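## Task

Two test-sieve sets exist, each made of a pan, a sieve and a cover. Separate the set sitting on the work bench and get all six parts entirely inside the tote, then move the tote onto the steel shelf at the end wall. No cover or sieve may have any portion of its skirt (bottom rim) sunk into another part. The tote must rest on the shelf with nothing sticking out past its edge. Any number of robots may be used. At the end, release everything and back the robots away. A robot that tips over or is left leaning fails the task. Anything that stays in place only because a robot holds it does not count.

## Robot and tools

Robots: two identical Hello Robot Stretch 4 units, r1 and r2. Each has an omni-wheel base, a mast with a lift, a forward-telescoping arm, a three-joint wrist (yaw, pitch, roll) and a two-finger gripper with bendy steel fingers. Each is about 1.6 m tall; its base rim lies within 0.23 m of its base origin. Cameras per robot: <r>_head_camera (pinhole), <r>_head_left_camera and <r>_head_right_camera (fisheye), <r>_wrist_camera. A loose object may occasionally get nudged by something external.

Frames: each robot reports in its own base frame: origin on the floor below the base centre, x ahead, y to the left, z up. hand_pose is a point between the open fingertips in that frame (it may be somewhat off); with all wrist joints at 0 its axes line up with the base frame. base_odometry is relative to where the base stood at scene start, counts wheel rotation only (slip looks like travel), heading in radians, left positive, from -3.142 to 3.142. Because each robot uses its own frames, only images, lidar_m and wrist_depth_mm reveal where the robots are relative to one another.

execute_actions: argument actions is a list holding one action or none (empty list = just report state and pictures). The action is an object keyed by robot name, r1 and/or r2. Per robot you may give base, joints, pace and contact_limits, or end_of_arm by itself. base holds exactly one relative move from the current spot: translate_m (metres, forward +, -2 to 2), strafe_m (metres, sideways, left +, -2 to 2) or rotate_rad (radians, counter-clockwise from above +, -3.2 to 3.2). joints holds absolute targets by name: lift_m 0 to 1.2; arm_m 0 to 0.55 (extension); wrist_yaw_rad -1.134 to 4.276 (0 ahead, + left, 3.14 stowed back; beyond 3.4 the arm may obstruct); wrist_pitch_rad -1.117 to 4.259 (0 level, 1.57 pointing down); wrist_roll_rad -1.117 to 4.259 (0 = fingers level; + turns clockwise viewed from behind); gripper_m -0.038 to 0.141, metres of fingertip gap (negative = fingers pressed together). Joint targets outside the range get clipped and flagged; any other bad value or unknown key rejects the whole call. pace is "slow", "default", "fast" or "max" (base up to 0.1/0.3/0.4/0.6 m/s and 1/2/3/4 rad/s; slower when the lift is above 0.2 m, down to 0.3 m/s and 1 rad/s at 1.2). contact_limits: {"arm_m": 0 to 0.75}, how firmly the arm may push before halting (default 0.5). end_of_arm: "enable_torque" revives wrist/gripper motors that shut off. Motions within one action start together; one action runs at most 15 s. Omitted joints or robots may keep pushing toward old targets. cameras: list of camera names or "all"; null/absent means all, [] means none. If a result reports a stop, later calls in the same reply are skipped.

wait: seconds 0 to 10; nothing new commanded, returns state and images. zoom_image: camera plus region [x0, y0, x1, y1] in pixels of that camera's latest full image, top-left origin, at most 504 x 504. read_manual: licence texts only. finished_scene: pass the current scene number; irreversible, reports success. Replying without any tool call ends everything.

Results: base_status and joint_status per motion: done (for the base, wheels turned the commanded amount, slip included); off_target; contact_stop_at_<key> (blocked; that part goes slack, a slack lift may sag and slack wheels may roll); limit_stop_at_<name>, e.g. limit_stop_at_tilt (leaning over 6 degrees; lift, arm and wheels go slack) or limit_stop_at_own_body (self-collision guard, likely with pitch below -0.2 and roll below -0.4 or above 4); time_out; torque_fault (wrist motor gave up and went limp until enable_torque). on_its_own covers things not commanded; "held at" is the held target, not the actual position. lidar_m: 12 distances in metres, 30-degree sectors, 1st straight ahead then counter-clockwise (4th left, 7th behind, 10th right); "-" means nothing seen or closer than 0.25 m; misses glass, thin legs, much behind. wrist_depth_mm: 7x7 grid of median depths, 100 to 2000 mm. turned_by_wheels vs turned_by_imu differing by over ~0.1 rad signals a bump or slip. base_tilt in degrees (forward, right positive, ~1.5 degree bias). motor_effort in percent, peak in brackets; wheel + means turning right. Camera calibration lines give K and T_world_to_cam from the carrying robot's base frame.

Gripping: command a gap below the object's width; a smaller number squeezes harder and pulls the object in. Neither the reading nor done proves a grasp; look for a gripper effort change. If fingertips snag on a surface, lift. To unfold at scene start send lift_m 0.4 with wrist_yaw_rad 0.

Avoid: robots pressing or bumping each other (a base in contact must not drive further; no state line reports robot contact); carrying over 1 kg with arm_m above 0.2 while driving or turning, especially fast; strong pushes or pulls with a raised gripper; heavy loads in a level gripper (over ~2 kg trips the wrist). Two robots can travel up to ~3 cm differently per metre, which strains a shared load. Drops, slips, slams and hard hits are penalised.

Each tool is called after ">>>" as name([rows], argument=value, ...), one row to a line, values as JSON.

## Session

I'll start by looking at the scene.

>>> execute_actions(actions=[])

Scene clock: 0.00 s.
r1.base_odometry: x=+0.000 y=+0.000 heading=+0.000 (m, m, rad; r1's odometry frame)
r1.turned_by_wheels: +0.000 (rad since the last result)
r1.turned_by_imu: +0.000 (rad since the last result)
r1.base_tilt: forward=-0.4 right=-0.9 (deg)
r1.lidar_m: 1.36 1.56 5.17 1.33 0.74 0.62 0.63 0.76 1.34 3.31 3.84 4.10
r1.base_status: not commanded
r1.joint_positions: lift_m=+0.130 arm_m=+0.001 wrist_yaw_rad=+3.160 wrist_pitch_rad=-0.001 wrist_roll_rad=-0.002 gripper_m=+0.057
r1.joint_status: not commanded
r1.motor_effort: lift_m=+21 arm_m=+0 wrist_yaw_rad=-1 wrist_pitch_rad=-4 wrist_roll_rad=-1 gripper_m=-4 wheel_0=+0 wheel_1=+0 wheel_2=+0 (%)
r1.hand_pose: x=-0.1185 y=+0.0820 z=+0.3080 quat_wxyz=(-0.009, +0.000, -0.001, +1.000) (m; r1's base frame)
r1.wrist_depth_mm: - 143 273 778 723 699 668 / - 118 145 778 732 691 654 / - 118 147 768 723 683 647 / 106 138 185 768 732 676 647 / 216 842 798 759 715 668 647 / 878 866 212 750 216 668 640 / 854 831 788 143 683 654 634
r2.base_odometry: x=+0.000 y=+0.000 heading=+0.000 (m, m, rad; r2's odometry frame)
r2.turned_by_wheels: +0.000 (rad since the last result)
r2.turned_by_imu: +0.000 (rad since the last result)
r2.base_tilt: forward=-0.4 right=+0.3 (deg)
r2.lidar_m: 1.70 2.40 1.26 1.04 1.02 1.16 1.95 3.17 3.45 3.68 0.95 1.04
r2.base_status: not commanded
r2.joint_positions: lift_m=+0.264 arm_m=+0.000 wrist_yaw_rad=+3.089 wrist_pitch_rad=-0.001 wrist_roll_rad=+0.015 gripper_m=+0.057
r2.joint_status: not commanded
r2.motor_effort: lift_m=+17 arm_m=-1 wrist_yaw_rad=+1 wrist_pitch_rad=-7 wrist_roll_rad=+0 gripper_m=-3 wheel_0=+0 wheel_1=+0 wheel_2=+0 (%)
r2.hand_pose: x=-0.1128 y=+0.1026 z=+0.4426 quat_wxyz=(+0.027, +0.000, +0.007, +1.000) (m; r2's base frame)
r2.wrist_depth_mm: - 141 - - 1808 1255 1008 / - 133 - - 1808 1281 1025 / 103 138 221 - 1808 1308 1042 / 120 142 - - 1863 1308 1042 / - - - - 1756 1308 1060 / 1618 1618 200 1618 193 1255 1060 / 1138 1078 1098 120 1138 1008 991
pictures: r1_head_camera, r1_head_left_camera, r1_head_right_camera, r1_wrist_camera, r2_head_camera, r2_head_left_camera, r2_head_right_camera, r2_wrist_camera
Images, in order (width x height): r1_head_camera 420x560, r1_head_left_camera 420x672, r1_head_right_camera 420x672, r1_wrist_camera 616x392, r2_head_camera 420x560, r2_head_left_camera 420x672, r2_head_right_camera 420x672, r2_wrist_camera 616x392.

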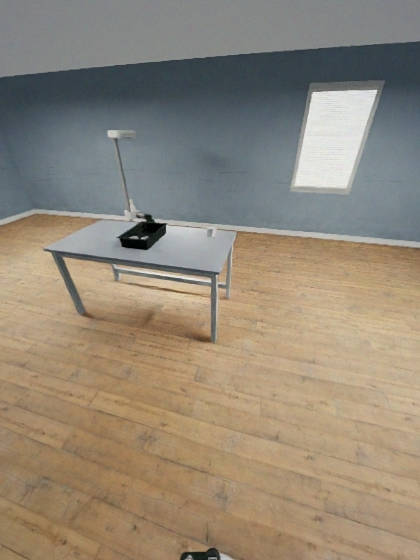

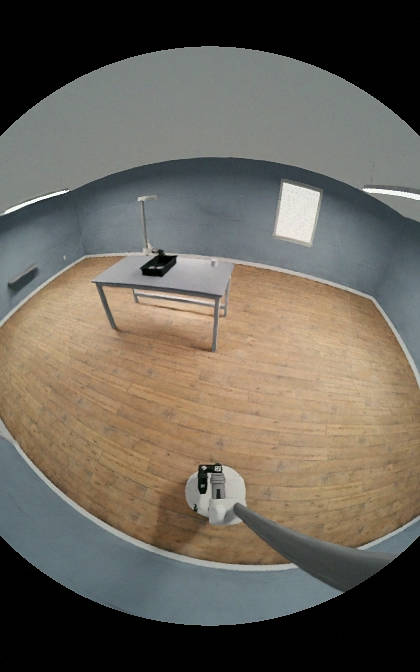

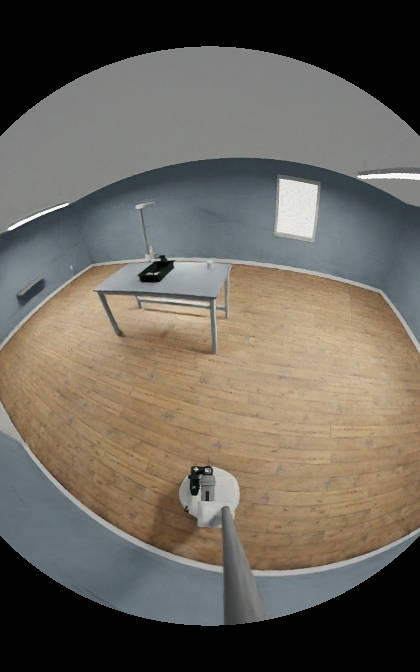

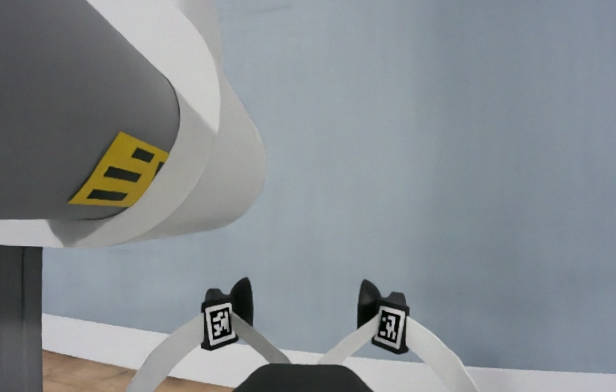

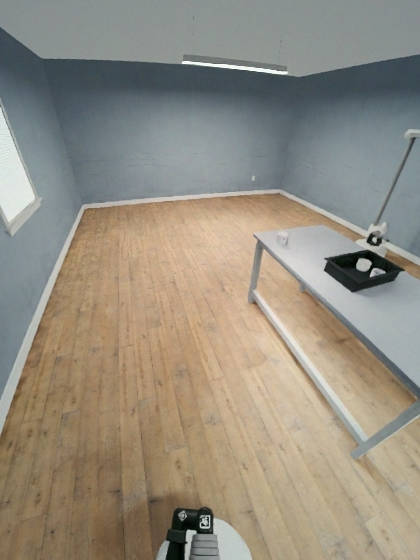

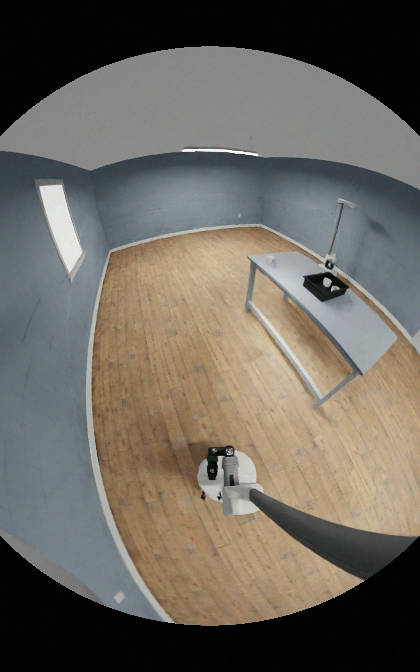

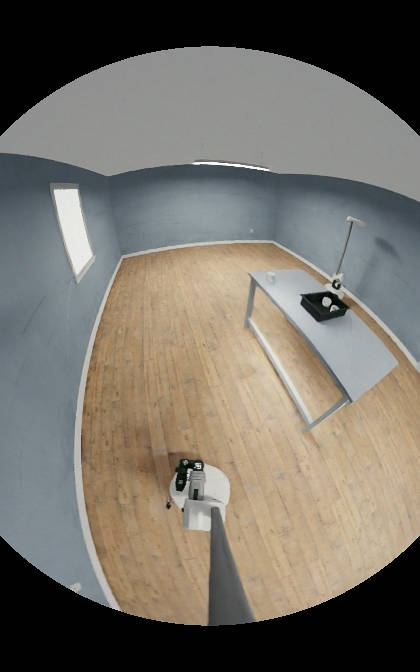

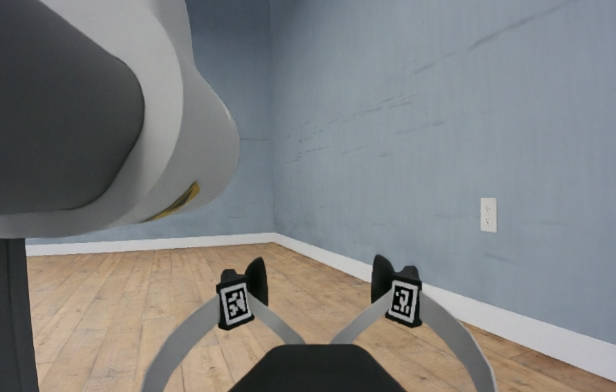

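>>> zoom_image(camera="r2_head_camera", region=[240, 200, 420, 320])

>>> zoom_image(camera="r1_head_camera", region=[40, 190, 250, 350])

>>> zoom_image(camera="r1_head_left_camera", region=[0, 230, 120, 330])

Region (240, 200, 420, 320) of r2_head_camera's 420x560 image, scaled by 2.800, with more detail than that image has.

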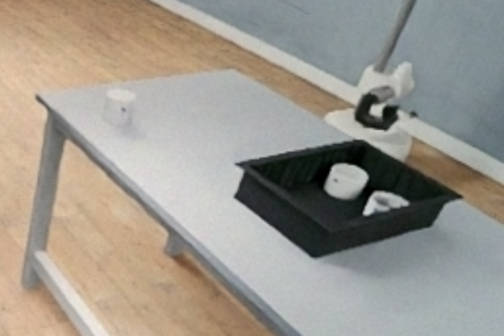

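Region (40, 190, 250, 350) of r1_head_camera's 420x560 image, scaled by 2.400, with more detail than that image has; it fills the top 384 rows of this view, and the rest is white.

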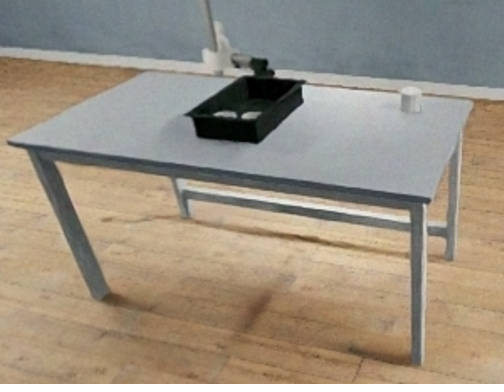

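Region (0, 230, 120, 330) of r1_head_left_camera's 420x672 image, scaled by 4.200, with more detail than that image has.

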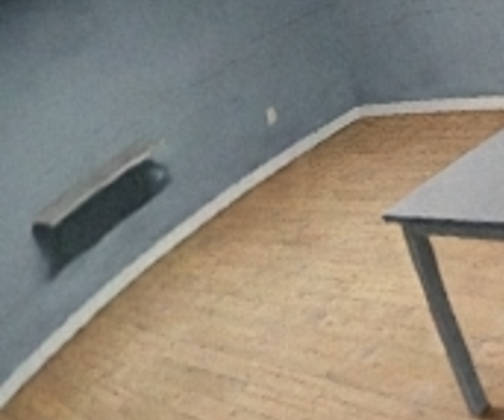

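>>> execute_actions([
  {"r1": {"base": {"rotate_rad": -0.268}, "joints": {"lift_m": 0.4, "wrist_yaw_rad": 0}}, "r2": {"base": {"rotate_rad": -1.25}, "joints": {"lift_m": 0.4, "wrist_yaw_rad": 0}}},
], cameras=["r1_head_camera", "r2_head_camera"])

Scene clock: 114.97 s.
r1.base_odometry: x=+0.000 y=+0.000 heading=-0.268 (m, m, rad; r1's odometry frame)
r1.turned_by_wheels: -0.268 (rad since the last result)
r1.turned_by_imu: -0.275 (rad since the last result)
r1.base_tilt: forward=-0.4 right=-1.0 (deg)
r1.lidar_m: 1.37 1.38 1.91 2.52 0.94 0.66 0.63 0.66 0.93 2.52 3.43 4.22
r1.base_status: done
r1.joint_positions: lift_m=+0.400 arm_m=+0.001 wrist_yaw_rad=+0.001 wrist_pitch_rad=-0.001 wrist_roll_rad=-0.002 gripper_m=+0.057
r1.joint_status: all done
r1.motor_effort: lift_m=+23(25) arm_m=+0(0) wrist_yaw_rad=-2(5) wrist_pitch_rad=-4(4) wrist_roll_rad=+1(0) gripper_m=-3(3) wheel_0=+1(9) wheel_1=+1(7) wheel_2=+2(7) (%)
r1.hand_pose: x=+0.4602 y=-0.0873 z=+0.5782 quat_wxyz=(+1.000, -0.001, +0.000, +0.000) (m; r1's base frame)
r1.wrist_depth_mm: - - - - - - - / - - - - - - - / - - - - - - - / 1708 1205 - - - - - / - - - - - - - / - 1863 213 - 215 - - / 1499 1397 1397 143 1430 1499 1576
r2.base_odometry: x=+0.000 y=+0.000 heading=-1.250 (m, m, rad; r2's odometry frame)
r2.turned_by_wheels: -1.250 (rad since the last result)
r2.turned_by_imu: -1.274 (rad since the last result)
r2.base_tilt: forward=-0.4 right=+0.3 (deg)
r2.lidar_m: 0.93 0.96 1.32 4.23 1.49 1.09 1.00 1.07 1.52 3.41 3.18 3.83
r2.base_status: done
r2.joint_positions: lift_m=+0.400 arm_m=+0.000 wrist_yaw_rad=+0.001 wrist_pitch_rad=-0.001 wrist_roll_rad=+0.015 gripper_m=+0.057
r2.joint_status: all done
r2.motor_effort: lift_m=+21(19) arm_m=-1(1) wrist_yaw_rad=-1(5) wrist_pitch_rad=-8(8) wrist_roll_rad=+0(1) gripper_m=-1(2) wheel_0=+0(7) wheel_1=-2(7) wheel_2=-2(5) (%)
r2.hand_pose: x=+0.4592 y=-0.0873 z=+0.5780 quat_wxyz=(+1.000, +0.007, +0.000, +0.000) (m; r2's base frame)
r2.wrist_depth_mm: - - - - - - - / - - - - - - - / 750 750 1255 - - - - / - - 1430 - - - - / - - 1430 - - - - / - - 200 - 193 1921 1808 / 1430 1336 1366 121 1397 1255 1336
pictures: r1_head_camera, r2_head_camera
Images, in order (width x height): r1_head_camera 420x560, r2_head_camera 420x560.

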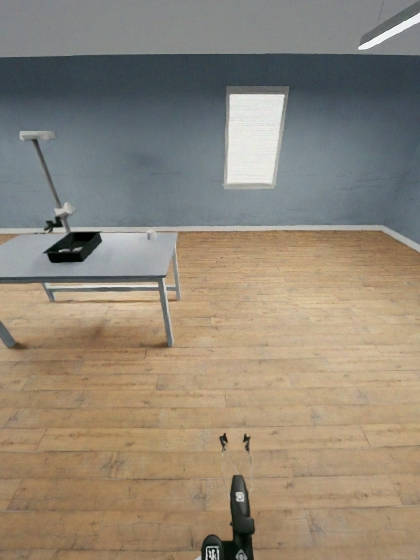

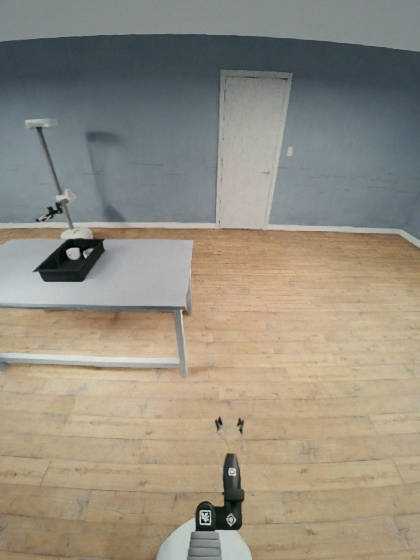

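>>> execute_actions([
  {"r1": {"base": {"strafe_m": 1.16}, "joints": {"lift_m": 0.95, "wrist_pitch_rad": 0.6}, "pace": "fast"}, "r2": {"base": {"strafe_m": 1.45}, "joints": {"lift_m": 0.95, "wrist_pitch_rad": 0.6}, "pace": "fast"}},
], cameras=["r1_head_camera", "r2_head_camera", "r2_wrist_camera"])

Scene clock: 127.37 s.
r1.base_odometry: x=+0.307 y=+1.119 heading=-0.268 (m, m, rad; r1's odometry frame)
r1.turned_by_wheels: +0.000 (rad since the last result)
r1.turned_by_imu: +0.002 (rad since the last result)
r1.base_tilt: forward=-0.4 right=-1.0 (deg)
r1.lidar_m: 1.31 1.37 4.04 2.59 0.94 0.67 0.63 0.65 0.96 2.57 4.67 1.39
r1.base_status: done
r1.joint_positions: lift_m=+0.950 arm_m=+0.001 wrist_yaw_rad=+0.000 wrist_pitch_rad=+0.602 wrist_roll_rad=-0.002 gripper_m=+0.057
r1.joint_status: all done
r1.motor_effort: lift_m=+23(25) arm_m=+0(0) wrist_yaw_rad=-1(3) wrist_pitch_rad=-3(4) wrist_roll_rad=-1(1) gripper_m=-4(3) wheel_0=+1(13) wheel_1=-3(13) wheel_2=+0(4) (%)
r1.hand_pose: x=+0.4094 y=-0.0874 z=+0.9647 quat_wxyz=(+0.955, -0.001, +0.296, +0.000) (m; r1's base frame)
r1.wrist_depth_mm: - - - - - - - / - 1308 1255 1255 1366 1397 - / - - - - - 1255 - / - - - - - - - / 1661 1618 1708 1708 1756 1708 1708 / 1430 1430 212 1430 217 1430 1397 / 1229 1205 1205 144 1205 1229 1229
r2.base_odometry: x=+1.376 y=+0.457 heading=-1.250 (m, m, rad; r2's odometry frame)
r2.turned_by_wheels: +0.000 (rad since the last result)
r2.turned_by_imu: -0.002 (rad since the last result)
r2.base_tilt: forward=-0.4 right=+0.4 (deg)
r2.lidar_m: 0.88 3.79 3.94 3.76 1.47 1.10 1.03 1.08 1.53 4.07 1.34 0.94
r2.base_status: done
r2.joint_positions: lift_m=+0.950 arm_m=+0.000 wrist_yaw_rad=+0.000 wrist_pitch_rad=+0.602 wrist_roll_rad=+0.015 gripper_m=+0.057
r2.joint_status: all done
r2.motor_effort: lift_m=+21(27) arm_m=-1(1) wrist_yaw_rad=+1(1) wrist_pitch_rad=-5(6) wrist_roll_rad=-2(0) gripper_m=-5(3) wheel_0=+2(10) wheel_1=+1(11) wheel_2=-1(3) (%)
r2.hand_pose: x=+0.4085 y=-0.0874 z=+0.9646 quat_wxyz=(+0.955, +0.007, +0.296, -0.002) (m; r2's base frame)
r2.wrist_depth_mm: - - - - - - - / - - 1336 1098 1078 931 960 / - - 831 831 842 842 831 / - - 1863 1921 1983 1983 1863 / 1708 1708 1618 1661 1661 1618 1618 / 1464 1430 200 1336 193 1281 1281 / 1255 1255 1255 120 1229 1182 1182
pictures: r1_head_camera, r2_head_camera, r2_wrist_camera
camera_calibration (this result's frames):
r2_wrist_camera: T_world_to_cam=[[0.0158986, -0.998632, -0.0498146, -0.0345225], [-0.560347, 0.0323634, -0.827626, 1.08489], [0.828106, 0.0410715, -0.559065, 0.42827], [0, 0, 0, 1]] pos_world=[0.253809, -0.0871757, 1.13559]
Images, in order (width x height): r1_head_camera 420x560, r2_head_camera 420x560, r2_wrist_camera 616x392.

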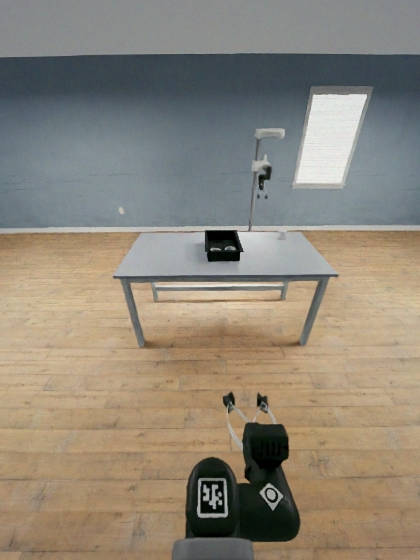

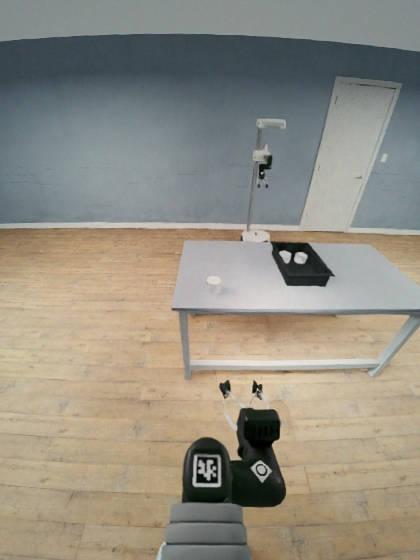

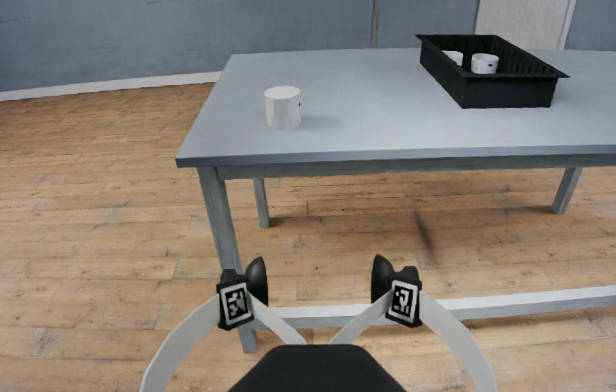

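>>> zoom_image(camera="r2_wrist_camera", region=[230, 60, 350, 150])

>>> zoom_image(camera="r2_wrist_camera", region=[400, 20, 580, 120])

Region (230, 60, 350, 150) of r2_wrist_camera's 616x392 image, scaled by 4.200; it fills the top 378 rows of this view, and the rest is white.

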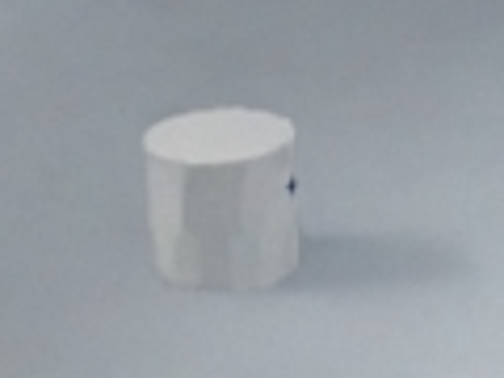

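Region (400, 20, 580, 120) of r2_wrist_camera's 616x392 image, scaled by 2.800.

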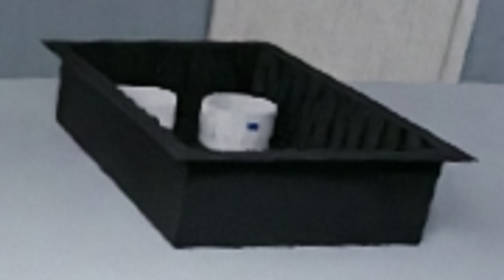

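>>> execute_actions([
  {"r1": {"base": {"translate_m": 0.98}, "joints": {"lift_m": 1.05, "wrist_pitch_rad": 1.0}, "pace": "fast"}, "r2": {"base": {"translate_m": 0.56}, "joints": {"lift_m": 1.0, "wrist_pitch_rad": 0.9}, "pace": "fast"}},
], cameras=["r1_head_camera", "r1_wrist_camera", "r2_head_camera", "r2_wrist_camera"])

Scene clock: 147.70 s.
r1.base_odometry: x=+1.252 y=+0.859 heading=-0.268 (m, m, rad; r1's odometry frame)
r1.turned_by_wheels: +0.000 (rad since the last result)
r1.turned_by_imu: +0.001 (rad since the last result)
r1.base_tilt: forward=-0.4 right=-1.0 (deg)
r1.lidar_m: 0.35 0.37 0.49 3.81 2.26 1.69 1.60 1.68 2.34 4.46 0.51 0.34
r1.base_status: done
r1.joint_positions: lift_m=+1.050 arm_m=+0.001 wrist_yaw_rad=+0.000 wrist_pitch_rad=+1.001 wrist_roll_rad=-0.002 gripper_m=+0.057
r1.joint_status: all done
r1.motor_effort: lift_m=+22(24) arm_m=+0(1) wrist_yaw_rad=-1(1) wrist_pitch_rad=-1(4) wrist_roll_rad=+1(0) gripper_m=-4(3) wheel_0=+1(6) wheel_1=+3(6) wheel_2=+1(12) (%)
r1.hand_pose: x=+0.3272 y=-0.0874 z=+0.9851 quat_wxyz=(+0.877, -0.001, +0.480, +0.000) (m; r1's base frame)
r1.wrist_depth_mm: 768 778 732 732 750 788 759 / 683 668 654 676 661 699 691 / 609 609 574 569 544 603 609 / 535 539 512 512 521 539 549 / 484 480 484 492 492 492 488 / 433 439 211 449 216 445 445 / 1025 759 1078 144 1078 1098 1078
r2.base_odometry: x=+1.553 y=-0.075 heading=-1.250 (m, m, rad; r2's odometry frame)
r2.turned_by_wheels: +0.000 (rad since the last result)
r2.turned_by_imu: -0.002 (rad since the last result)
r2.base_tilt: forward=-0.5 right=+0.3 (deg)
r2.lidar_m: 0.32 0.34 3.93 3.78 2.34 1.71 1.60 1.67 2.33 4.52 0.50 0.36
r2.base_status: done
r2.joint_positions: lift_m=+1.000 arm_m=+0.000 wrist_yaw_rad=+0.000 wrist_pitch_rad=+0.901 wrist_roll_rad=+0.015 gripper_m=+0.057
r2.joint_status: all done
r2.motor_effort: lift_m=+21(25) arm_m=-1(1) wrist_yaw_rad=+1(1) wrist_pitch_rad=-2(3) wrist_roll_rad=-2(0) gripper_m=-3(3) wheel_0=-1(6) wheel_1=-1(5) wheel_2=+0(12) (%)
r2.hand_pose: x=+0.3497 y=-0.0874 z=+0.9517 quat_wxyz=(+0.900, +0.007, +0.436, -0.003) (m; r2's base frame)
r2.wrist_depth_mm: - - 768 759 750 707 647 / - 1983 661 647 647 634 559 / 1808 1661 574 569 564 559 539 / 1576 530 492 496 500 496 488 / 1366 466 452 449 452 442 436 / 1229 421 200 415 193 402 399 / 1138 404 402 120 904 904 1078
pictures: r1_head_camera, r1_wrist_camera, r2_head_camera, r2_wrist_camera
camera_calibration (this result's frames):
r1_wrist_camera: T_world_to_cam=[[0.0126053, -0.999881, 0.00884273, -0.100609], [-0.818009, -0.0153977, -0.574999, 0.892584], [0.575067, 0.000014627, -0.818106, 0.844577], [0, 0, 0, 1]] pos_world=[0.245722, -0.0868654, 1.20508]
r2_wrist_camera: T_world_to_cam=[[0.000452154, -0.998634, -0.052253, -0.0265227], [-0.779562, 0.0323754, -0.625488, 0.925586], [0.626325, 0.0410173, -0.778482, 0.749127], [0, 0, 0, 1]] pos_world=[0.252367, -0.0871798, 1.16074]
Images, in order (width x height): r1_head_camera 420x560, r1_wrist_camera 616x392, r2_head_camera 420x560, r2_wrist_camera 616x392.

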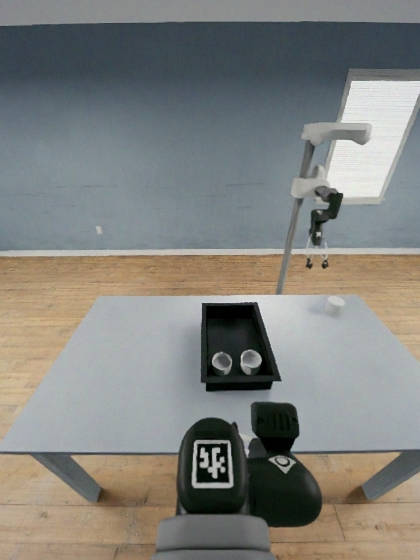

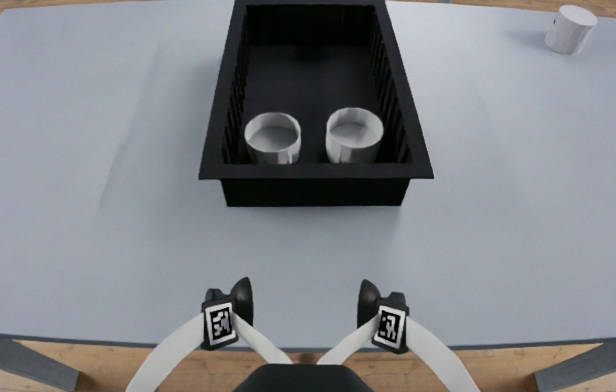

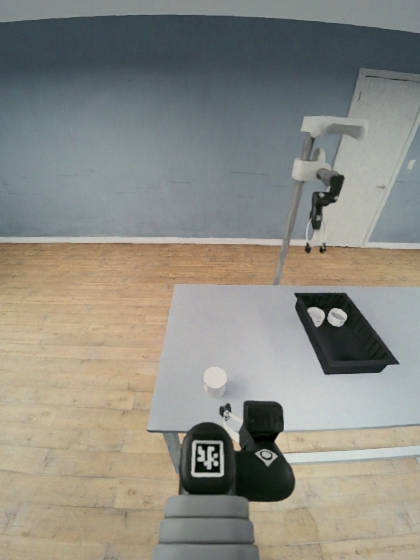

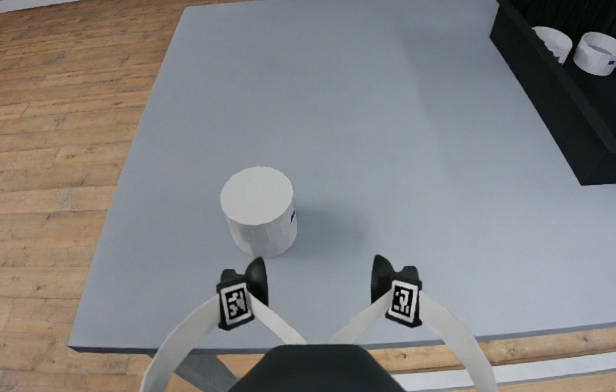

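>>> zoom_image(camera="r2_head_camera", region=[280, 280, 420, 390])

>>> zoom_image(camera="r1_head_camera", region=[180, 290, 300, 400])

>>> zoom_image(camera="r2_wrist_camera", region=[200, 150, 330, 270])

Region (280, 280, 420, 390) of r2_head_camera's 420x560 image, scaled by 3.600, with more detail than that image has; it fills the top 396 rows of this view, and the rest is white.

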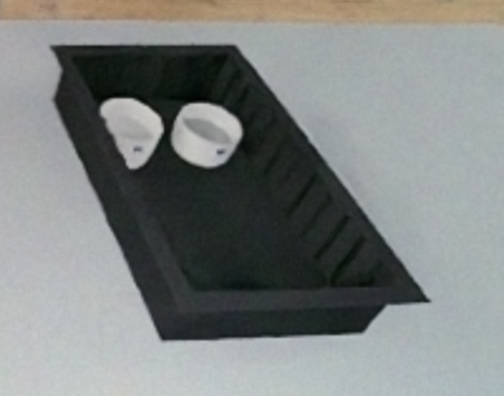

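Region (180, 290, 300, 400) of r1_head_camera's 420x560 image, scaled by 4.200, with more detail than that image has; it fills the top 462 rows of this view, and the rest is white.

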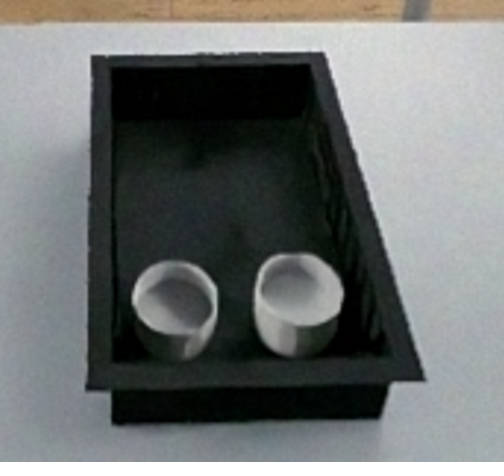

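Region (200, 150, 330, 270) of r2_wrist_camera's 616x392 image, scaled by 3.877; it fills the top 465 rows of this view, and the rest is white.

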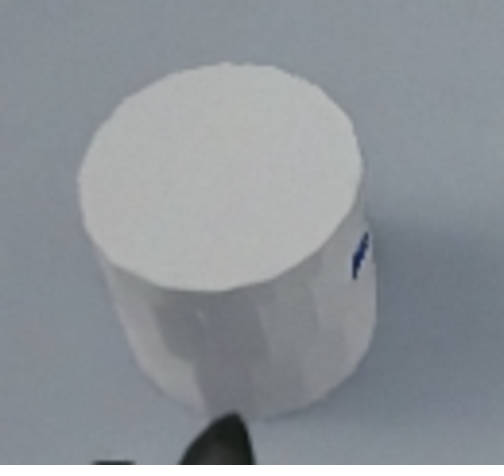

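>>> execute_actions([
  {"r1": {"joints": {"arm_m": 0.35, "wrist_pitch_rad": 1.4}}, "r2": {"base": {"strafe_m": 0.055}, "joints": {"lift_m": 0.72, "wrist_pitch_rad": 0.25, "gripper_m": 0.13}}},
], cameras=["r1_head_left_camera", "r1_wrist_camera", "r2_head_right_camera", "r2_wrist_camera"])

Scene clock: 161.07 s.
r1.base_odometry: x=+1.252 y=+0.859 heading=-0.268 (m, m, rad; r1's odometry frame)
r1.turned_by_wheels: +0.000 (rad since the last result)
r1.turned_by_imu: -0.001 (rad since the last result)
r1.base_tilt: forward=-0.4 right=-1.0 (deg)
r1.lidar_m: 0.32 0.36 0.48 3.82 2.30 1.69 1.61 1.71 2.34 4.46 0.51 0.36
r1.base_status: not commanded
r1.joint_positions: lift_m=+1.050 arm_m=+0.349 wrist_yaw_rad=+0.000 wrist_pitch_rad=+1.400 wrist_roll_rad=-0.002 gripper_m=+0.057
r1.joint_status: all done
r1.motor_effort: lift_m=+23(22) arm_m=+6(3) wrist_yaw_rad=-2(1) wrist_pitch_rad=+2(5) wrist_roll_rad=-1(0) gripper_m=-4(4) wheel_0=+1(1) wheel_1=+3(3) wheel_2=+1(1) (%)
r1.hand_pose: x=+0.5689 y=-0.0874 z=+0.9438 quat_wxyz=(+0.765, -0.001, +0.644, +0.001) (m; r1's base frame)
r1.wrist_depth_mm: 462 462 449 462 459 466 469 / 452 452 442 449 442 445 455 / 436 433 430 433 427 433 439 / 418 415 397 415 397 418 424 / 404 404 389 407 389 404 410 / 392 392 211 392 214 349 397 / 379 377 384 144 382 379 389
r2.base_odometry: x=+1.605 y=-0.057 heading=-1.250 (m, m, rad; r2's odometry frame)
r2.turned_by_wheels: +0.000 (rad since the last result)
r2.turned_by_imu: -0.001 (rad since the last result)
r2.base_tilt: forward=-0.4 right=+0.4 (deg)
r2.lidar_m: 0.32 0.36 3.88 3.72 2.37 1.68 1.61 1.67 2.33 4.57 0.50 0.36
r2.base_status: done
r2.joint_positions: lift_m=+0.720 arm_m=+0.000 wrist_yaw_rad=+0.000 wrist_pitch_rad=+0.253 wrist_roll_rad=+0.015 gripper_m=+0.130
r2.joint_status: all done
r2.motor_effort: lift_m=+13(19) arm_m=-1(1) wrist_yaw_rad=+1(1) wrist_pitch_rad=-8(13) wrist_roll_rad=-2(1) gripper_m=+1(4) wheel_0=+1(8) wheel_1=+0(5) wheel_2=-1(1) (%)
r2.hand_pose: x=+0.4500 y=-0.0874 z=+0.8264 quat_wxyz=(+0.992, +0.007, +0.126, -0.001) (m; r2's base frame)
r2.wrist_depth_mm: - - - - - - - / - - - - - - - / - - - - - - 691 / - - 668 647 634 615 580 / - 469 430 253 415 407 397 / 1661 301 270 254 281 272 294 / 257 248 260 122 254 239 -
pictures: r1_head_left_camera, r1_wrist_camera, r2_head_right_camera, r2_wrist_camera
camera_calibration (this result's frames):
r1_wrist_camera: T_world_to_cam=[[0.015115, -0.99988, 0.00328063, -0.0994734], [-0.977163, -0.0154669, -0.211929, 0.814375], [0.211954, -0.0000024116, -0.97728, 1.02854], [0, 0, 0, 1]] pos_world=[0.579276, -0.0868631, 1.17809]
r2_wrist_camera: T_world_to_cam=[[0.0319, -0.998633, -0.0414089, -0.0562338], [-0.24336, 0.0324227, -0.969394, 0.968314], [0.969411, 0.0410009, -0.241993, -0.00899692], [0, 0, 0, 1]] pos_world=[0.246164, -0.0871834, 0.934172]
Images, in order (width x height): r1_head_left_camera 420x672, r1_wrist_camera 616x392, r2_head_right_camera 420x672, r2_wrist_camera 616x392.

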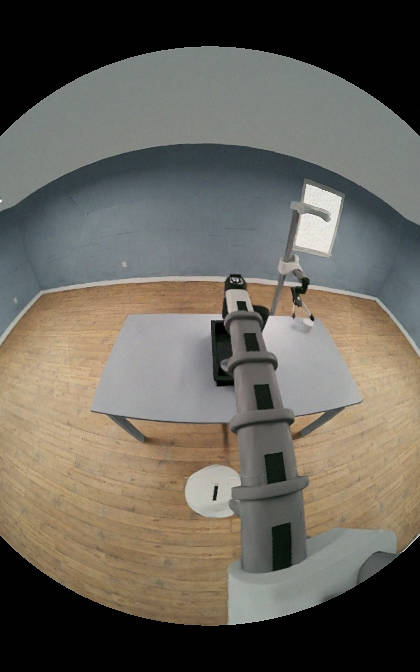

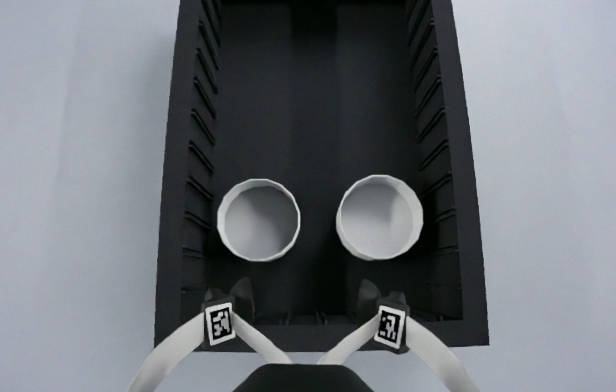

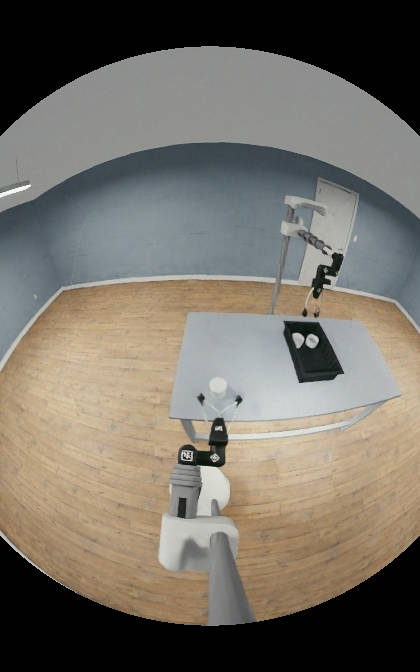

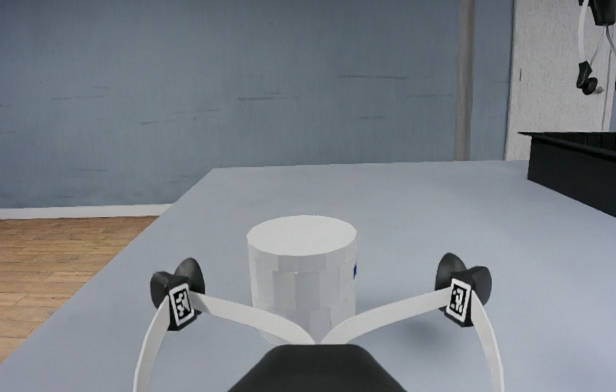

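>>> zoom_image(camera="r2_wrist_camera", region=[230, 200, 380, 350])

>>> zoom_image(camera="r1_wrist_camera", region=[200, 150, 450, 300])

Region (230, 200, 380, 350) of r2_wrist_camera's 616x392 image, scaled by 3.360.

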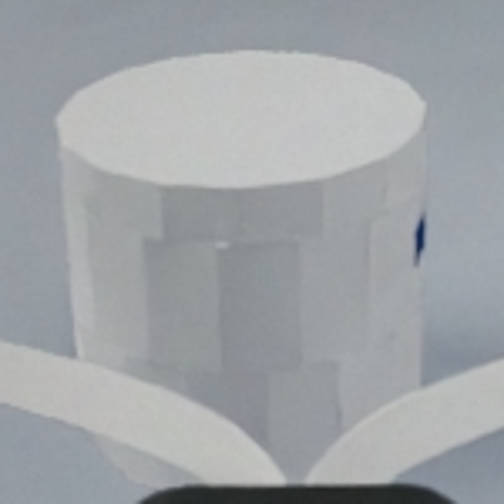

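Region (200, 150, 450, 300) of r1_wrist_camera's 616x392 image, scaled by 2.016; it fills the top 302 rows of this view, and the rest is white.

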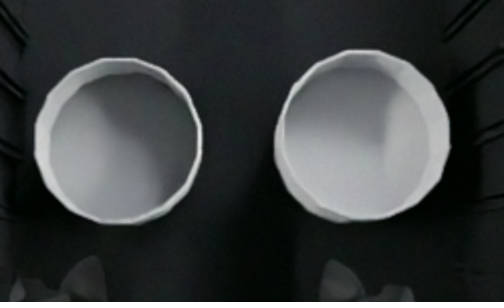

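>>> execute_actions([
  {"r1": {"base": {"translate_m": 0.15}, "joints": {"arm_m": 0.55, "wrist_pitch_rad": 2.6}}, "r2": {"base": {"strafe_m": 0.015}, "joints": {"lift_m": 1.03}}},
], cameras=["r1_wrist_camera"])

>>> execute_actions([
  {"r1": {"joints": {"lift_m": 0.88}}, "r2": {"joints": {"arm_m": 0.34, "wrist_pitch_rad": 1.57}}},
], cameras=["r1_wrist_camera", "r2_wrist_camera", "r2_head_camera"])

Scene clock: 262.17 s.
r1.base_odometry: x=+1.396 y=+0.820 heading=-0.267 (m, m, rad; r1's odometry frame)
r1.turned_by_wheels: +0.000 (rad since the last result)
r1.turned_by_imu: -0.001 (rad since the last result)
r1.base_tilt: forward=-0.4 right=-1.0 (deg)
r1.lidar_m: 0.25 0.25 0.28 3.82 2.49 1.86 1.77 1.87 2.58 0.81 0.29 0.25
r1.base_status: done
r1.joint_positions: lift_m=+1.050 arm_m=+0.549 wrist_yaw_rad=+0.000 wrist_pitch_rad=+2.598 wrist_roll_rad=-0.002 gripper_m=+0.057
r1.joint_status: all done
r1.motor_effort: lift_m=+22(23) arm_m=+5(7) wrist_yaw_rad=+0(2) wrist_pitch_rad=+8(13) wrist_roll_rad=-1(1) gripper_m=-4(3) wheel_0=+1(6) wheel_1=+3(9) wheel_2=-3(11) (%)
r1.hand_pose: x=+0.4731 y=-0.0874 z=+1.0788 quat_wxyz=(+0.269, +0.000, +0.963, +0.001) (m; r1's base frame)
r1.wrist_depth_mm: 418 418 382 399 384 366 413 / 477 480 424 449 436 459 466 / 574 569 574 569 569 559 549 / - - - 1921 - - - / - - - - - - - / - - 211 - 215 - - / - - - 143 - - -
r2.base_odometry: x=+1.619 y=-0.052 heading=-1.250 (m, m, rad; r2's odometry frame)
r2.turned_by_wheels: +0.000 (rad since the last result)
r2.turned_by_imu: -0.001 (rad since the last result)
r2.base_tilt: forward=-0.5 right=+0.3 (deg)
r2.lidar_m: 0.34 0.35 3.88 3.72 2.34 1.65 1.60 1.67 2.33 4.60 0.52 0.33
r2.base_status: done
r2.joint_positions: lift_m=+1.030 arm_m=+0.000 wrist_yaw_rad=+0.000 wrist_pitch_rad=+0.253 wrist_roll_rad=+0.015 gripper_m=+0.130
r2.joint_status: all done
r2.motor_effort: lift_m=+21(21) arm_m=-1(1) wrist_yaw_rad=+1(1) wrist_pitch_rad=-9(10) wrist_roll_rad=+0(1) gripper_m=+2(3) wheel_0=+1(6) wheel_1=+0(8) wheel_2=-1(3) (%)
r2.hand_pose: x=+0.4500 y=-0.0874 z=+1.1358 quat_wxyz=(+0.992, +0.007, +0.126, -0.001) (m; r2's base frame)
r2.wrist_depth_mm: - - - - - 1138 - / - - - - - - - / - - - - - - - / - - - - - - - / - - - - - - - / - - 798 891 788 759 723 / 1863 1808 750 122 699 676 647
pictures: r1_wrist_camera
camera_calibration (this result's frames):
r1_wrist_camera: T_world_to_cam=[[0.00854149, -0.999882, -0.0127509, -0.0780766], [-0.553671, -0.0153473, 0.832594, -0.57779], [-0.832692, -0.0000517934, -0.553737, 1.21811], [0, 0, 0, 1]] pos_world=[0.695071, -0.0868718, 1.15458]
Images, in order (width x height): r1_wrist_camera 616x392.

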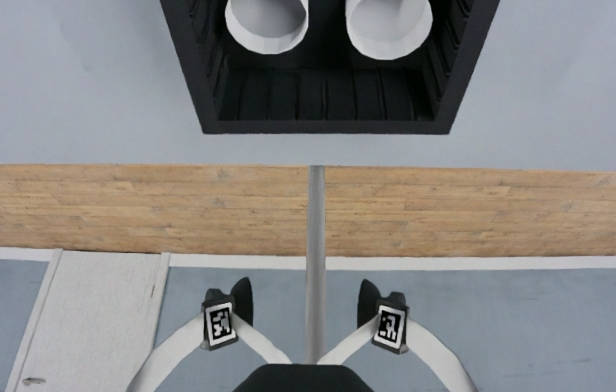

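Scene clock: 264.30 s.
r1.base_odometry: x=+1.396 y=+0.820 heading=-0.267 (m, m, rad; r1's odometry frame)
r1.turned_by_wheels: +0.000 (rad since the last result)
r1.turned_by_imu: +0.000 (rad since the last result)
r1.base_tilt: forward=-0.3 right=-1.0 (deg)
r1.lidar_m: 0.25 0.25 0.28 3.81 2.52 1.84 1.77 1.84 2.57 0.78 0.30 0.25
r1.base_status: not commanded
r1.joint_positions: lift_m=+0.880 arm_m=+0.549 wrist_yaw_rad=+0.000 wrist_pitch_rad=+2.598 wrist_roll_rad=-0.002 gripper_m=+0.057
r1.joint_status: all done
r1.motor_effort: lift_m=+18(20) arm_m=+6(5) wrist_yaw_rad=-1(2) wrist_pitch_rad=+9(9) wrist_roll_rad=+0(1) gripper_m=-3(3) wheel_0=+1(1) wheel_1=+3(3) wheel_2=-3(3) (%)
r1.hand_pose: x=+0.4731 y=-0.0874 z=+0.9092 quat_wxyz=(+0.269, +0.000, +0.963, +0.001) (m; r1's base frame)
r1.wrist_depth_mm: 147 213 234 235 234 228 - / 165 212 252 258 251 248 201 / 309 218 290 304 270 258 202 / 394 251 336 353 340 273 236 / 512 508 329 329 329 325 496 / - - 212 - 216 - - / - - - 144 - - -
r2.base_odometry: x=+1.619 y=-0.052 heading=-1.250 (m, m, rad; r2's odometry frame)
r2.turned_by_wheels: +0.000 (rad since the last result)
r2.turned_by_imu: -0.001 (rad since the last result)
r2.base_tilt: forward=-0.4 right=+0.3 (deg)
r2.lidar_m: 0.34 0.36 3.88 3.68 2.32 1.68 1.59 1.70 2.30 4.60 0.50 0.34
r2.base_status: not commanded
r2.joint_positions: lift_m=+1.030 arm_m=+0.339 wrist_yaw_rad=+0.000 wrist_pitch_rad=+1.570 wrist_roll_rad=+0.015 gripper_m=+0.130
r2.joint_status: all done
r2.motor_effort: lift_m=+21(21) arm_m=+4(5) wrist_yaw_rad=+2(1) wrist_pitch_rad=+0(6) wrist_roll_rad=-1(0) gripper_m=-1(2) wheel_0=+1(1) wheel_1=+0(1) wheel_2=-1(1) (%)
r2.hand_pose: x=+0.5104 y=-0.0874 z=+0.9194 quat_wxyz=(+0.707, +0.005, +0.707, -0.005) (m; r2's base frame)
r2.wrist_depth_mm: 1182 387 382 379 377 375 370 / 1182 387 384 379 377 375 370 / 1182 387 382 382 377 375 373 / 1205 389 384 384 382 377 375 / 1182 392 387 310 379 377 375 / 1205 392 387 384 382 379 377 / 1205 788 392 122 384 379 377
pictures: r1_wrist_camera, r2_head_camera, r2_wrist_camera
camera_calibration (this result's frames):
r1_wrist_camera: T_world_to_cam=[[0.00854118, -0.999882, -0.0127512, -0.0802388], [-0.553644, -0.0153474, 0.832612, -0.436606], [-0.83271, -0.0000518455, -0.55371, 1.12417], [0, 0, 0, 1]] pos_world=[0.695071, -0.0868718, 0.984966]
r2_wrist_camera: T_world_to_cam=[[-0.0319768, -0.998637, -0.0412416, -0.0218682], [-0.999449, 0.032318, -0.0076314, 0.574788], [0.00895385, 0.0409748, -0.99912, 1.14131], [0, 0, 0, 1]] pos_world=[0.563553, -0.0871795, 1.14379]
Images, in order (width x height): r1_wrist_camera 616x392, r2_head_camera 420x560, r2_wrist_camera 616x392.

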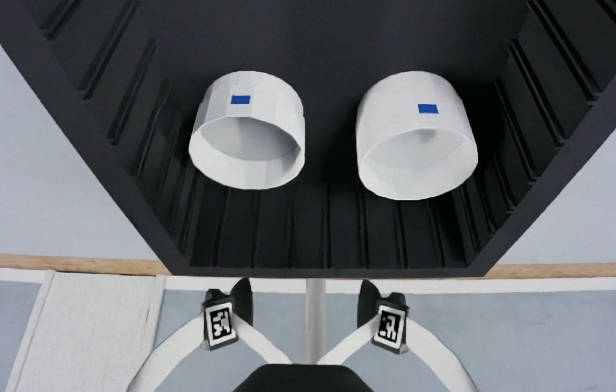

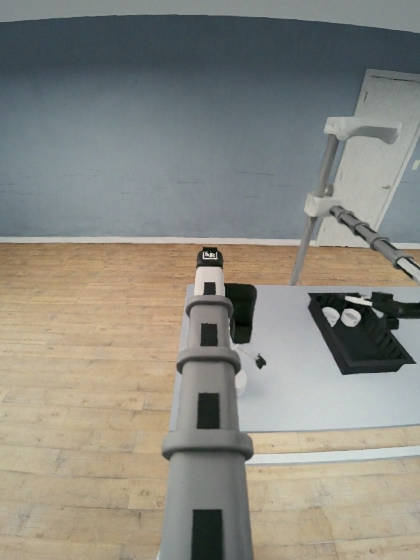

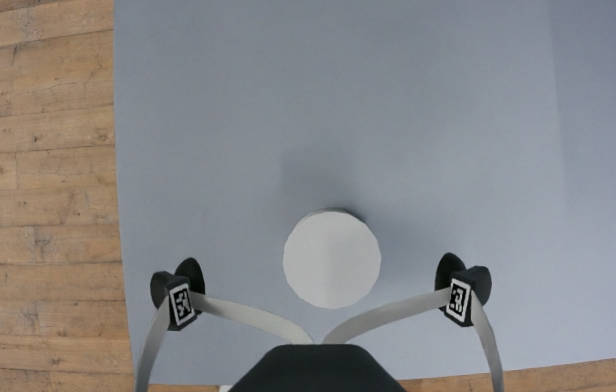

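>>> zoom_image(camera="r1_wrist_camera", region=[170, 50, 500, 220])

Region (170, 50, 500, 220) of r1_wrist_camera's 616x392 image, scaled by 1.527; it fills the top 260 rows of this view, and the rest is white.

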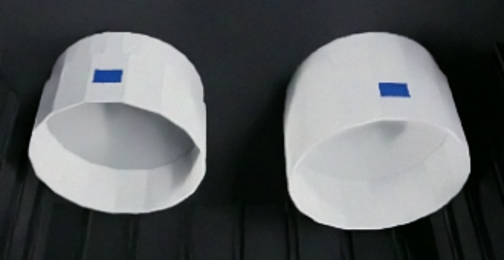

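>>> execute_actions([
  {"r1": {"base": {"strafe_m": -0.56}, "joints": {"lift_m": 1.02}}, "r2": {"base": {"strafe_m": -0.009}, "joints": {"lift_m": 0.975, "arm_m": 0.347}}},
], cameras=["r2_wrist_camera"])

>>> execute_actions([
  {"r1": {"joints": {"arm_m": 0.0, "wrist_pitch_rad": 0.1}}, "r2": {"joints": {"gripper_m": 0.1}}},
], cameras=["r1_wrist_camera", "r1_head_camera", "r2_wrist_camera"])

Scene clock: 313.53 s.
r1.base_odometry: x=+1.248 y=+0.280 heading=-0.268 (m, m, rad; r1's odometry frame)
r1.turned_by_wheels: +0.000 (rad since the last result)
r1.turned_by_imu: -0.003 (rad since the last result)
r1.base_tilt: forward=-0.4 right=-1.0 (deg)
r1.lidar_m: 0.25 0.25 0.30 0.80 2.54 1.86 1.75 1.85 2.54 3.91 0.30 0.25
r1.base_status: done
r1.joint_positions: lift_m=+1.020 arm_m=+0.549 wrist_yaw_rad=+0.000 wrist_pitch_rad=+2.598 wrist_roll_rad=-0.002 gripper_m=+0.057
r1.joint_status: all done
r1.motor_effort: lift_m=+23(23) arm_m=+6(6) wrist_yaw_rad=+0(1) wrist_pitch_rad=+9(9) wrist_roll_rad=+0(1) gripper_m=-4(3) wheel_0=+1(9) wheel_1=-2(13) wheel_2=+0(4) (%)
r1.hand_pose: x=+0.4731 y=-0.0874 z=+1.0488 quat_wxyz=(+0.269, +0.000, +0.963, +0.001) (m; r1's base frame)
r1.wrist_depth_mm: 389 387 389 389 387 382 1205 / 442 445 445 445 442 452 1336 / 525 530 525 517 525 1576 1576 / - - - 1863 - 1921 1983 / - - - - - - - / - - 212 - 216 - - / - - - 144 - - -
r2.base_odometry: x=+1.611 y=-0.055 heading=-1.250 (m, m, rad; r2's odometry frame)
r2.turned_by_wheels: +0.000 (rad since the last result)
r2.turned_by_imu: -0.002 (rad since the last result)
r2.base_tilt: forward=-0.4 right=+0.3 (deg)
r2.lidar_m: 0.33 0.35 3.87 3.70 2.33 1.67 1.61 1.69 2.35 4.60 0.48 0.37
r2.base_status: done
r2.joint_positions: lift_m=+0.975 arm_m=+0.346 wrist_yaw_rad=+0.000 wrist_pitch_rad=+1.570 wrist_roll_rad=+0.015 gripper_m=+0.130
r2.joint_status: all done
r2.motor_effort: lift_m=+13(17) arm_m=+4(3) wrist_yaw_rad=+1(1) wrist_pitch_rad=-2(0) wrist_roll_rad=+0(1) gripper_m=-1(0) wheel_0=-2(7) wheel_1=+0(4) wheel_2=-1(1) (%)
r2.hand_pose: x=+0.5174 y=-0.0874 z=+0.8651 quat_wxyz=(+0.707, +0.005, +0.707, -0.005) (m; r2's base frame)
r2.wrist_depth_mm: 1138 329 329 324 322 320 315 / 1118 330 327 327 324 320 319 / 1118 330 329 327 322 320 317 / 1138 334 330 329 325 322 320 / 1138 334 330 256 327 324 324 / 1138 336 330 255 255 324 322 / 1138 338 334 122 330 325 322
pictures: r2_wrist_camera
camera_calibration (this result's frames):
r2_wrist_camera: T_world_to_cam=[[-0.0319864, -0.998637, -0.0412369, -0.0238861], [-0.999449, 0.0323216, -0.0074876, 0.581211], [0.00881024, 0.0409747, -0.999121, 1.08702], [0, 0, 0, 1]] pos_world=[0.57055, -0.0871797, 1.08944]
Images, in order (width x height): r2_wrist_camera 616x392.

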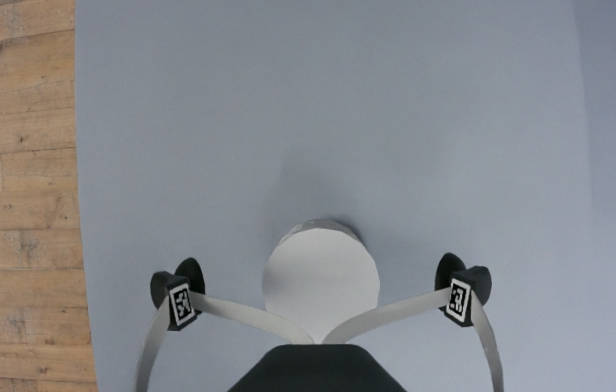

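Scene clock: 316.20 s.
r1.base_odometry: x=+1.248 y=+0.280 heading=-0.268 (m, m, rad; r1's odometry frame)
r1.turned_by_wheels: +0.000 (rad since the last result)
r1.turned_by_imu: -0.001 (rad since the last result)
r1.base_tilt: forward=-0.3 right=-1.0 (deg)
r1.lidar_m: 0.25 0.25 0.27 0.81 2.47 1.88 1.78 1.83 2.52 3.92 0.31 0.25
r1.base_status: not commanded
r1.joint_positions: lift_m=+1.020 arm_m=+0.002 wrist_yaw_rad=+0.000 wrist_pitch_rad=+0.102 wrist_roll_rad=-0.002 gripper_m=+0.057
r1.joint_status: all done
r1.motor_effort: lift_m=+23(22) arm_m=-5(6) wrist_yaw_rad=-1(7) wrist_pitch_rad=-5(13) wrist_roll_rad=+0(1) gripper_m=-3(4) wheel_0=+1(1) wheel_1=-2(2) wheel_2=+0(0) (%)
r1.hand_pose: x=+0.4595 y=-0.0874 z=+1.1685 quat_wxyz=(+0.999, -0.001, +0.051, +0.000) (m; r1's base frame)
r1.wrist_depth_mm: - - - - - - - / - - - - - - - / - - - - - - - / - - - - - - - / - - - 554 - - - / - - 213 - 216 - - / - - - 143 - - -
r2.base_odometry: x=+1.611 y=-0.055 heading=-1.250 (m, m, rad; r2's odometry frame)
r2.turned_by_wheels: +0.000 (rad since the last result)
r2.turned_by_imu: -0.001 (rad since the last result)
r2.base_tilt: forward=-0.5 right=+0.3 (deg)
r2.lidar_m: 0.32 0.34 3.86 3.71 2.33 1.68 1.57 1.68 2.33 4.57 0.48 0.37
r2.base_status: not commanded
r2.joint_positions: lift_m=+0.975 arm_m=+0.346 wrist_yaw_rad=-0.001 wrist_pitch_rad=+1.570 wrist_roll_rad=+0.014 gripper_m=+0.100
r2.joint_status: all done
r2.motor_effort: lift_m=+13(13) arm_m=+4(4) wrist_yaw_rad=+2(6) wrist_pitch_rad=-2(5) wrist_roll_rad=+1(1) gripper_m=-1(6) wheel_0=-1(1) wheel_1=+0(0) wheel_2=-1(3) (%)
r2.hand_pose: x=+0.5172 y=-0.0874 z=+0.8650 quat_wxyz=(+0.707, +0.005, +0.707, -0.005) (m; r2's base frame)
r2.wrist_depth_mm: 1118 330 327 325 322 319 317 / 1118 329 329 327 322 319 319 / 1138 332 330 327 324 322 319 / 1138 334 329 327 324 324 320 / 1138 334 330 255 325 324 320 / 1160 334 217 256 213 324 322 / 1138 338 334 121 329 325 324
pictures: r1_head_camera, r1_wrist_camera, r2_wrist_camera
camera_calibration (this result's frames):
r1_wrist_camera: T_world_to_cam=[[0.000820299, -0.999882, 0.0153084, -0.106068], [-0.0594358, -0.0153301, -0.998114, 1.25212], [0.998232, -0.0000911154, -0.0594414, -0.162378], [0, 0, 0, 1]] pos_world=[0.236599, -0.0868751, 1.24174]
r2_wrist_camera: T_world_to_cam=[[-0.0322261, -0.99863, -0.0412205, -0.0237823], [-0.999446, 0.0325405, -0.00697874, 0.580598], [0.00831051, 0.0409728, -0.999126, 1.08728], [0, 0, 0, 1]] pos_world=[0.570474, -0.0871914, 1.0894]
Images, in order (width x height): r1_head_camera 420x560, r1_wrist_camera 616x392, r2_wrist_camera 616x392.

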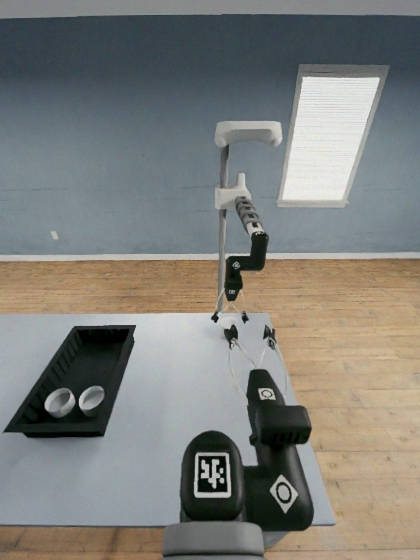

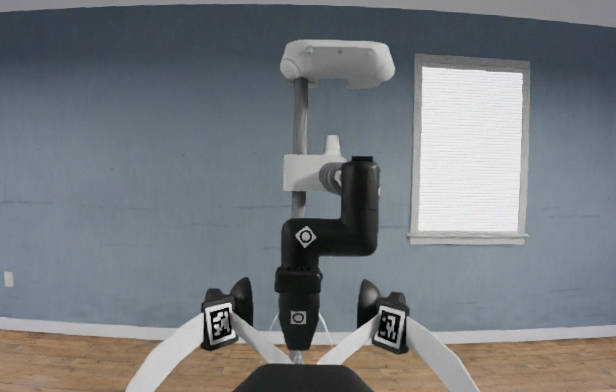

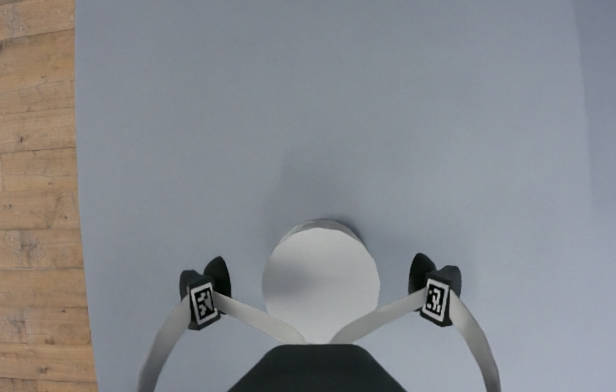

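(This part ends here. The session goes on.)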